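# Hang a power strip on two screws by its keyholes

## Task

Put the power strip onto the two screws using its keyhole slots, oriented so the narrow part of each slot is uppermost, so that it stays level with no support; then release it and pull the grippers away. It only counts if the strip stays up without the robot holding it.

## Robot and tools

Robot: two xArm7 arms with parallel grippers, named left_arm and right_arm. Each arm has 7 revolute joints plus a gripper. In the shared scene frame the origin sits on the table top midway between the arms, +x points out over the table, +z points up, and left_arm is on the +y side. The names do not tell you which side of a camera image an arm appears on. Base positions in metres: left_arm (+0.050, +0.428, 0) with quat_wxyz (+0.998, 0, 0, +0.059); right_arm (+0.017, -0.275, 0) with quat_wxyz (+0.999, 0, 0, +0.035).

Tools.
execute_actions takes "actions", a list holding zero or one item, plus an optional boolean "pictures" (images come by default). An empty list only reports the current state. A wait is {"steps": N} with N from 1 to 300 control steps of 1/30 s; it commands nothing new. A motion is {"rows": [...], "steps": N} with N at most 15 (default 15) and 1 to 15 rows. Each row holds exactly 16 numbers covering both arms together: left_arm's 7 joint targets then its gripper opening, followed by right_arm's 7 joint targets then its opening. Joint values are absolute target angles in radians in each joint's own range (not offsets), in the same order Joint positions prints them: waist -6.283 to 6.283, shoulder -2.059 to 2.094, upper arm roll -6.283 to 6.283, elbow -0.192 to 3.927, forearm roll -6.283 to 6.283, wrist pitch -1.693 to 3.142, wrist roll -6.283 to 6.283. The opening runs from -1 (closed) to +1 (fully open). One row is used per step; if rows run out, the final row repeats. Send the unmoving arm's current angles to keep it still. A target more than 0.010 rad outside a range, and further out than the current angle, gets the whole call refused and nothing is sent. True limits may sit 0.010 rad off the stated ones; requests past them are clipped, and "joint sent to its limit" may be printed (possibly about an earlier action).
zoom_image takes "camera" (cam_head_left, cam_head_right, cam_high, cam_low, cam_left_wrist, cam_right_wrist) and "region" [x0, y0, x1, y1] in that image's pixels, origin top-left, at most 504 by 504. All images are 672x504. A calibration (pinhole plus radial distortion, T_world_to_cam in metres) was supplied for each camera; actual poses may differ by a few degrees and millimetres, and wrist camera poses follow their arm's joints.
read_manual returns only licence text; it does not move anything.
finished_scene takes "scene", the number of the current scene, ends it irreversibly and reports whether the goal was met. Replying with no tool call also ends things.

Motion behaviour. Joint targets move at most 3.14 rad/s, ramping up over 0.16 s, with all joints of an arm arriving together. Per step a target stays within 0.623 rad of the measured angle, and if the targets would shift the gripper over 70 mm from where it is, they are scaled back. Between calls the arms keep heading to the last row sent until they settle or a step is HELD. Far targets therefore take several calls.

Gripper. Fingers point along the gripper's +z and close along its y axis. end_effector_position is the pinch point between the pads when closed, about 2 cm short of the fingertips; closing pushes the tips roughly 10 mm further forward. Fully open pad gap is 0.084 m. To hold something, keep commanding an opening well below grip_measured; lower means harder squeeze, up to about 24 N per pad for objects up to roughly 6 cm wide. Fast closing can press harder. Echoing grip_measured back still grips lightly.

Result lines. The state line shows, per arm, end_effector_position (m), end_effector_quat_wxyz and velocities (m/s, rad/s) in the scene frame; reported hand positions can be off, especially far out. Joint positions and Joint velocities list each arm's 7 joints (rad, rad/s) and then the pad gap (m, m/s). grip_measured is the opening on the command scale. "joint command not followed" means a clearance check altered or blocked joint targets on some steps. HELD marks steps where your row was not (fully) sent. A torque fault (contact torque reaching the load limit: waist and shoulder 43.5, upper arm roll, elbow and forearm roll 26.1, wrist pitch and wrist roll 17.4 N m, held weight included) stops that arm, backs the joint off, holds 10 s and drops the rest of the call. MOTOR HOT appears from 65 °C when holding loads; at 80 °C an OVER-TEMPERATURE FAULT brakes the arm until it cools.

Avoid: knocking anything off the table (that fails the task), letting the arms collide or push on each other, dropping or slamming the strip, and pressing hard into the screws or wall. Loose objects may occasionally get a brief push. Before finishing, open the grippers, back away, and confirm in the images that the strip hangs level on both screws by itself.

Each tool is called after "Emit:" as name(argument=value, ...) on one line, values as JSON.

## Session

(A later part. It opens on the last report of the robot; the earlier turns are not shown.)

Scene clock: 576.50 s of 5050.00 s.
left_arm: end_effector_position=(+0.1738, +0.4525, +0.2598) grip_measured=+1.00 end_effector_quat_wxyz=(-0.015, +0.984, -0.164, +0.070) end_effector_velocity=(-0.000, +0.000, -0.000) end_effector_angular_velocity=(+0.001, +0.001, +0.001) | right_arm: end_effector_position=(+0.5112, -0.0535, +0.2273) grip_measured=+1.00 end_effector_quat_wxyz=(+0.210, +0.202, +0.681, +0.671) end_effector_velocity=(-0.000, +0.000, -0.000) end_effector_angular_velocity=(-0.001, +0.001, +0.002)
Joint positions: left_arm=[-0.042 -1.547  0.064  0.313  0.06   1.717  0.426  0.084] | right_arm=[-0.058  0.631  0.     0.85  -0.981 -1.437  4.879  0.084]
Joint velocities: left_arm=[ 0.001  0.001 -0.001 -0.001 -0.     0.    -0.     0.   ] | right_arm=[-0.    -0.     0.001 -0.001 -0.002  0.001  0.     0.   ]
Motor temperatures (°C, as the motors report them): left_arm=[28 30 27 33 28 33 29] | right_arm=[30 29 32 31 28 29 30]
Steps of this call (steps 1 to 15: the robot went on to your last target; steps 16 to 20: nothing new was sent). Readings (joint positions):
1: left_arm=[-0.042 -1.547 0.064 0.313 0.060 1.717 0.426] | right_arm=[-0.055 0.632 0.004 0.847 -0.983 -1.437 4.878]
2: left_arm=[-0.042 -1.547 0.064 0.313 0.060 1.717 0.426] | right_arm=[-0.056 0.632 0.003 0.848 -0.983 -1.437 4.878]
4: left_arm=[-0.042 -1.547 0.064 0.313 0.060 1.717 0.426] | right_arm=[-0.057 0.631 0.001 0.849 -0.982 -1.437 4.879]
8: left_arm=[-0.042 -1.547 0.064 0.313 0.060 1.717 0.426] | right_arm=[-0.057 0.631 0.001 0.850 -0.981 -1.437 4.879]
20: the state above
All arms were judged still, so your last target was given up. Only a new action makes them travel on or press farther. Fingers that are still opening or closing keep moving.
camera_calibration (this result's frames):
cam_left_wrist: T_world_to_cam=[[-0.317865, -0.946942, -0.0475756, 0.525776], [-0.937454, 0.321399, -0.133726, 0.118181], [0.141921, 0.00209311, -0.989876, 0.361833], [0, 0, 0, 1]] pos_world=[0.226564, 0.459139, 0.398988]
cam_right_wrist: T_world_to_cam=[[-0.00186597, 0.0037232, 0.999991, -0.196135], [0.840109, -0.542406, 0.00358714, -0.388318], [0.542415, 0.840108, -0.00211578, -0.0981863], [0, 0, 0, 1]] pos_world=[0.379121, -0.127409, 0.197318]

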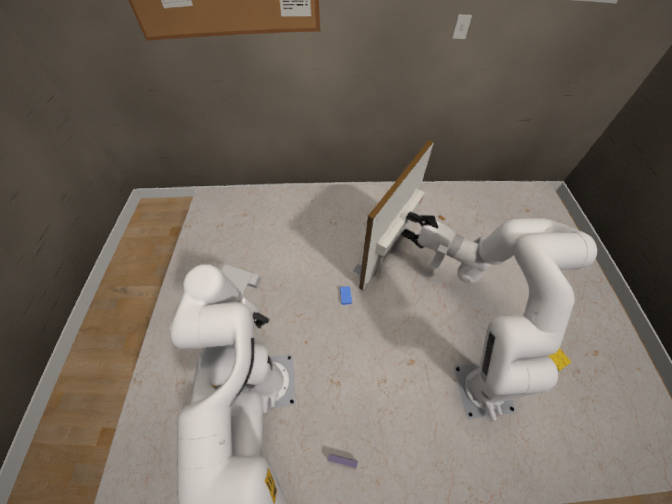

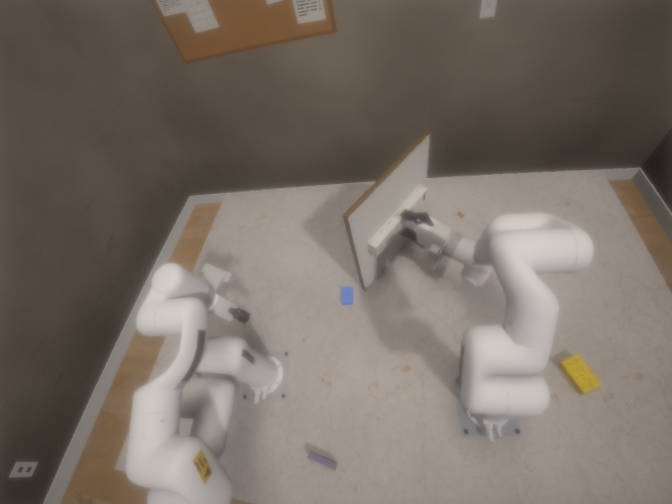

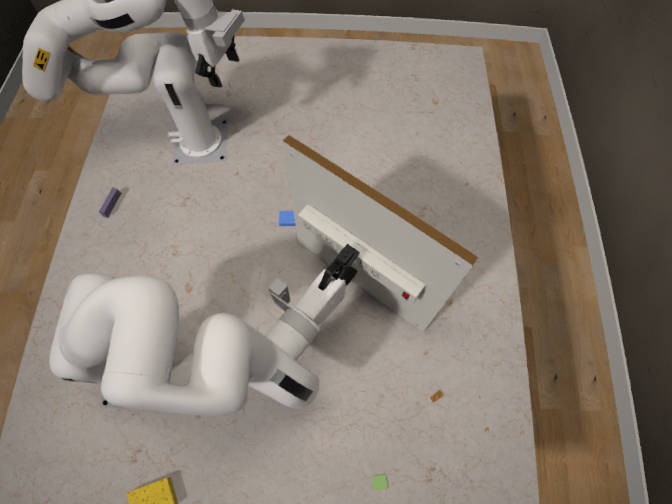

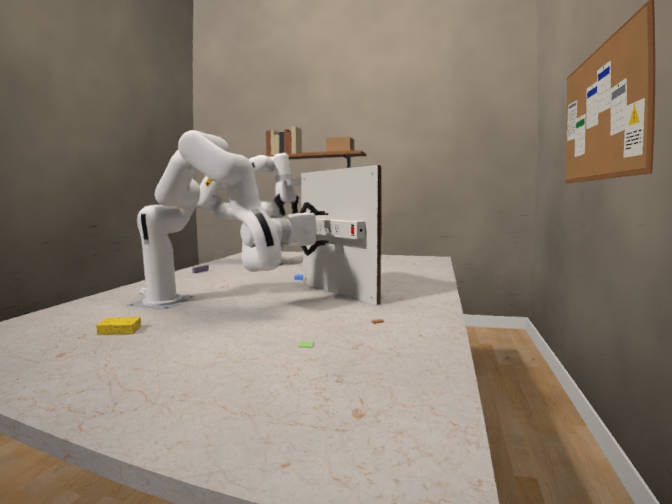

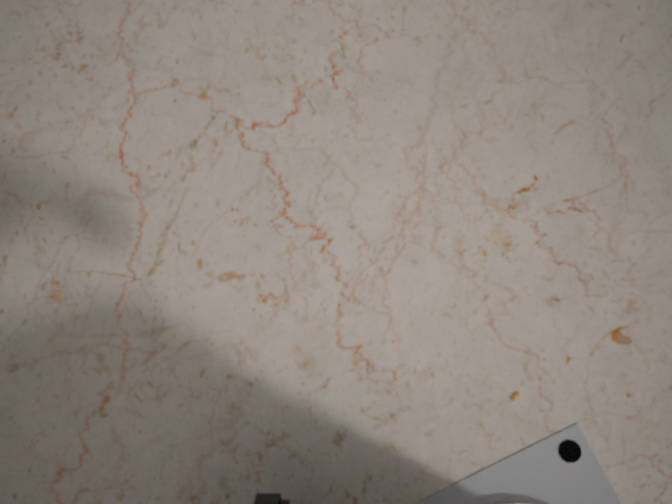

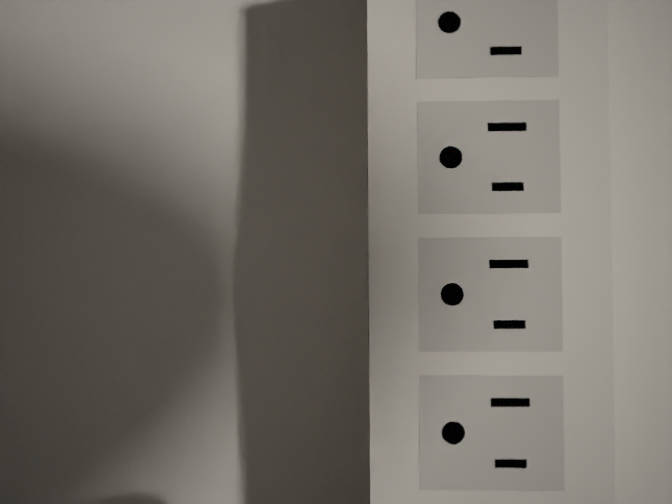

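Holds. Retreat.

Emit:
execute_actions(actions=[{"rows":[[-0.042,-1.547,0.064,0.313,0.06,1.717,0.426,1,-0.123,0.596,0,0.777,-1.038,-1.475,4.85,1],[-0.042,-1.547,0.064,0.313,0.06,1.717,0.426,1,-0.123,0.596,0,0.777,-1.038,-1.475,4.85,1],[-0.042,-1.547,0.064,0.313,0.06,1.717,0.426,1,-0.123,0.596,0,0.777,-1.038,-1.475,4.85,1],[-0.042,-1.547,0.064,0.313,0.06,1.717,0.426,1,-0.123,0.596,0,0.777,-1.038,-1.475,4.85,1],[-0.042,-1.547,0.064,0.313,0.06,1.717,0.426,1,-0.123,0.596,0,0.777,-1.038,-1.475,4.85,1],[-0.042,-1.547,0.064,0.313,0.06,1.717,0.426,1,-0.123,0.596,0,0.777,-1.038,-1.475,4.85,1],[-0.042,-1.547,0.064,0.313,0.06,1.717,0.426,1,-0.123,0.596,0,0.777,-1.038,-1.475,4.85,1],[-0.042,-1.547,0.064,0.313,0.06,1.717,0.426,1,-0.22,0.55,0,0.74,-1.1,-1.5,4.85,1]],"steps":15}], pictures=false)

Emit:
execute_actions(actions=[{"rows":[[-0.042,-1.547,0.064,0.313,0.06,1.717,0.426,1,-0.7,0.5,0,0.74,-1.1,-1.5,4.85,1]],"steps":15}], pictures=false)

Emit:
execute_actions(actions=[{"steps":20}])

Scene clock: 587.33 s of 5050.00 s.
left_arm: end_effector_position=(+0.1738, +0.4525, +0.2598) grip_measured=+1.00 end_effector_quat_wxyz=(-0.015, +0.984, -0.164, +0.070) end_effector_velocity=(+0.000, +0.000, +0.001) end_effector_angular_velocity=(+0.000, -0.002, -0.000) | right_arm: end_effector_position=(+0.4899, -0.1132, +0.2451) grip_measured=+1.00 end_effector_quat_wxyz=(+0.231, +0.206, +0.671, +0.673) end_effector_velocity=(-0.019, -0.034, +0.020) end_effector_angular_velocity=(+0.023, -0.020, -0.004)
Joint positions: left_arm=[-0.042 -1.547  0.064  0.313  0.06   1.717  0.426  0.084] | right_arm=[-0.21   0.555 -0.004  0.746 -1.091 -1.497  4.85   0.084]
Joint velocities: left_arm=[-0.    -0.001  0.     0.001  0.    -0.     0.    -0.   ] | right_arm=[-0.129 -0.061  0.03  -0.062 -0.095 -0.034 -0.003  0.   ]
Motor temperatures (°C, as the motors report them): left_arm=[28 30 27 33 28 33 29] | right_arm=[30 29 32 31 28 29 30]
Steps of this call (steps 1 to 90: nothing new was sent; then 7.33 s passed at rest; steps 91 to 105: all 15 steps of this action). Readings (joint positions):
91: left_arm=[-0.042 -1.547 0.064 0.313 0.060 1.717 0.426] | right_arm=[-0.058 0.631 0.000 0.850 -0.981 -1.437 4.879]
92: left_arm=[-0.042 -1.547 0.064 0.313 0.060 1.717 0.426] | right_arm=[-0.061 0.629 0.001 0.846 -0.984 -1.439 4.877]
94: left_arm=[-0.042 -1.547 0.064 0.313 0.060 1.717 0.426] | right_arm=[-0.086 0.615 0.003 0.817 -1.007 -1.454 4.865]
98: left_arm=[-0.042 -1.547 0.064 0.313 0.060 1.717 0.426] | right_arm=[-0.118 0.599 -0.003 0.784 -1.032 -1.471 4.853]
105: the state above

Scene clock: 587.83 s of 5050.00 s.
left_arm: end_effector_position=(+0.1738, +0.4525, +0.2598) grip_measured=+1.00 end_effector_quat_wxyz=(-0.015, +0.984, -0.164, +0.070) end_effector_velocity=(+0.000, -0.000, -0.000) end_effector_angular_velocity=(-0.002, +0.000, -0.000) | right_arm: end_effector_position=(+0.5140, -0.3021, +0.2640) grip_measured=+1.00 end_effector_quat_wxyz=(+0.368, +0.315, +0.620, +0.618) end_effector_velocity=(-0.028, -0.451, +0.043) end_effector_angular_velocity=(-0.045, -0.081, -0.904)
Joint positions: left_arm=[-0.042 -1.547  0.064  0.313  0.06   1.717  0.426  0.084] | right_arm=[-0.6    0.511 -0.     0.741 -1.099 -1.5    4.85   0.084]
Joint velocities: left_arm=[ 0.     0.     0.001  0.    -0.001 -0.     0.     0.   ] | right_arm=[-0.913 -0.1    0.001 -0.009 -0.007 -0.004 -0.     0.   ]
Motor temperatures (°C, as the motors report them): left_arm=[28 30 27 33 28 33 29] | right_arm=[30 29 32 31 28 29 30]
Steps of this call (steps 1 to 15: all 15 steps of this action). Readings (joint positions):
1: left_arm=[-0.042 -1.547 0.064 0.313 0.060 1.717 0.426] | right_arm=[-0.213 0.553 -0.002 0.744 -1.094 -1.498 4.850]
2: left_arm=[-0.042 -1.547 0.064 0.313 0.060 1.717 0.426] | right_arm=[-0.218 0.552 0.000 0.743 -1.095 -1.498 4.850]
4: left_arm=[-0.042 -1.547 0.064 0.313 0.060 1.717 0.426] | right_arm=[-0.257 0.548 0.006 0.742 -1.097 -1.498 4.850]
8: left_arm=[-0.042 -1.547 0.064 0.313 0.060 1.717 0.426] | right_arm=[-0.384 0.534 -0.001 0.743 -1.097 -1.499 4.850]
15: the state above

Scene clock: 588.50 s of 5050.00 s.
left_arm: end_effector_position=(+0.1738, +0.4525, +0.2598) grip_measured=+1.00 end_effector_quat_wxyz=(-0.015, +0.984, -0.164, +0.070) end_effector_velocity=(+0.000, +0.000, +0.000) end_effector_angular_velocity=(+0.000, -0.001, -0.001) | right_arm: end_effector_position=(+0.5085, -0.3508, +0.2687) grip_measured=+1.00 end_effector_quat_wxyz=(+0.401, +0.341, +0.604, +0.599) end_effector_velocity=(-0.000, -0.002, +0.000) end_effector_angular_velocity=(-0.001, -0.001, -0.005)
Joint positions: left_arm=[-0.042 -1.547  0.064  0.313  0.06   1.717  0.426  0.084] | right_arm=[-0.7    0.5    0.     0.74  -1.1   -1.5    4.85   0.084]
Joint velocities: left_arm=[-0.     0.     0.     0.001  0.001 -0.     0.001  0.   ] | right_arm=[-0.003 -0.    -0.002  0.001  0.    -0.001  0.001  0.   ]
Motor temperatures (°C, as the motors report them): left_arm=[28 30 27 33 28 33 29] | right_arm=[30 29 32 31 28 29 30]
Steps of this call (steps 1 to 20: the robot went on to your last target). Readings (joint positions):
1: left_arm=[-0.042 -1.547 0.064 0.313 0.060 1.717 0.426] | right_arm=[-0.629 0.508 -0.001 0.741 -1.099 -1.500 4.850]
2: left_arm=[-0.042 -1.547 0.064 0.313 0.060 1.717 0.426] | right_arm=[-0.653 0.505 -0.002 0.741 -1.099 -1.500 4.850]
4: left_arm=[-0.042 -1.547 0.064 0.313 0.060 1.717 0.426] | right_arm=[-0.680 0.502 -0.003 0.740 -1.099 -1.500 4.850]
8: left_arm=[-0.042 -1.547 0.064 0.313 0.060 1.717 0.426] | right_arm=[-0.694 0.501 0.001 0.740 -1.100 -1.500 4.850]
20: the state above
camera_calibration (this result's frames):
cam_left_wrist: T_world_to_cam=[[-0.317865, -0.946942, -0.0475757, 0.525776], [-0.937454, 0.321399, -0.133726, 0.118181], [0.141922, 0.00209316, -0.989876, 0.361833], [0, 0, 0, 1]] pos_world=[0.226563, 0.459139, 0.398988]
cam_right_wrist: T_world_to_cam=[[-0.0710051, 0.0362617, 0.996817, -0.189029], [0.463079, -0.88392, 0.0651408, -0.492029], [0.883468, 0.46623, 0.0459708, -0.164357], [0, 0, 0, 1]] pos_world=[0.359631, -0.351432, 0.228034]

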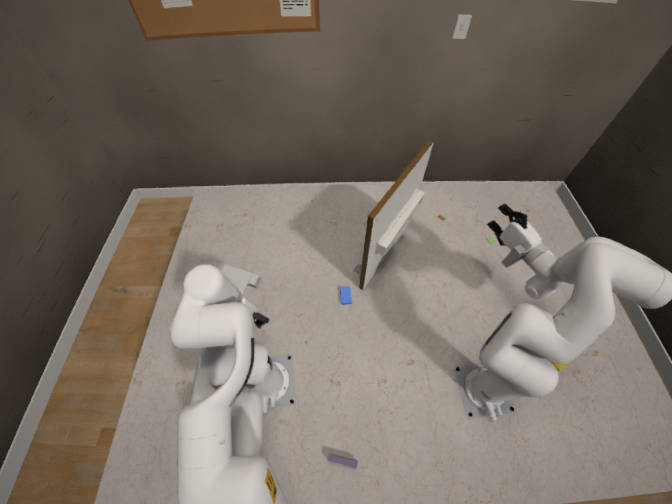

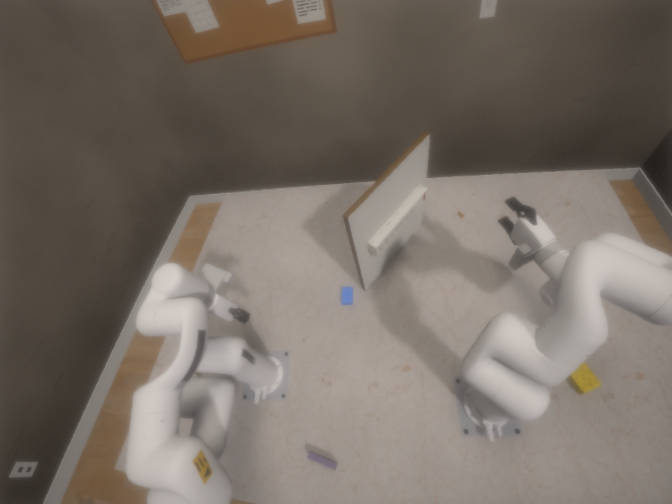

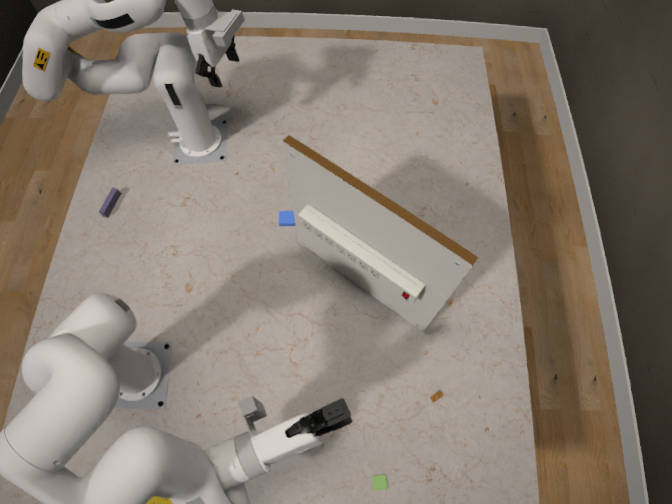

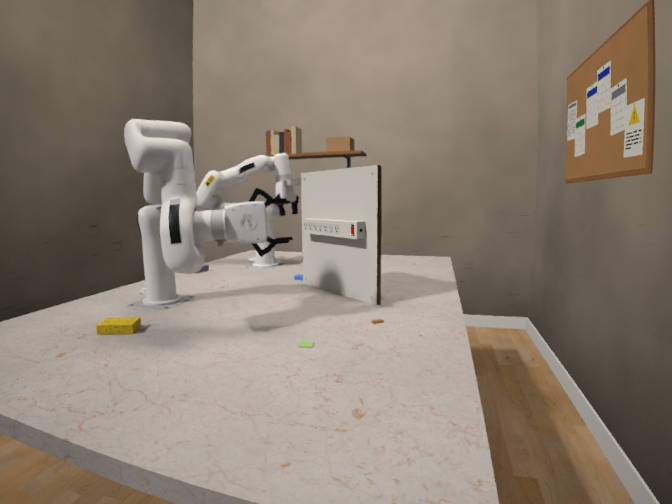

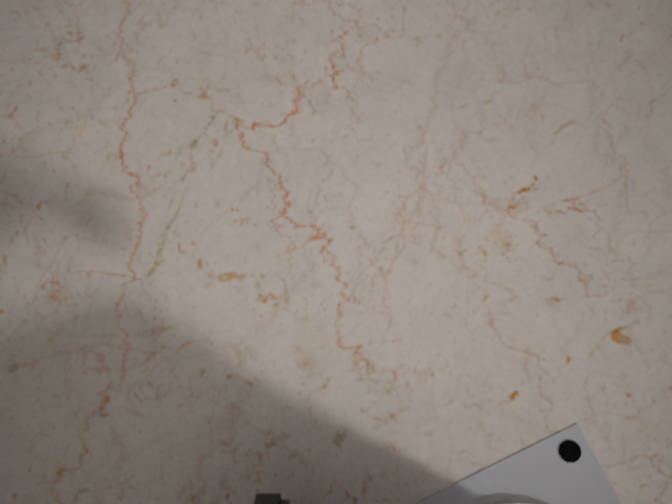

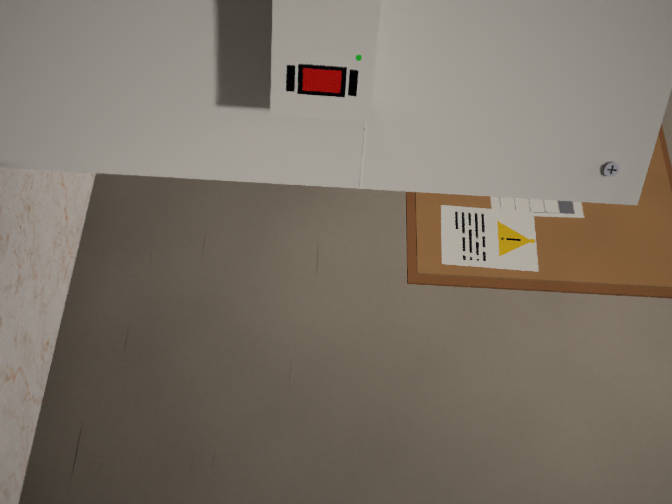

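Emit:
finished_scene(scene=2)

The scene is finished: the task was done.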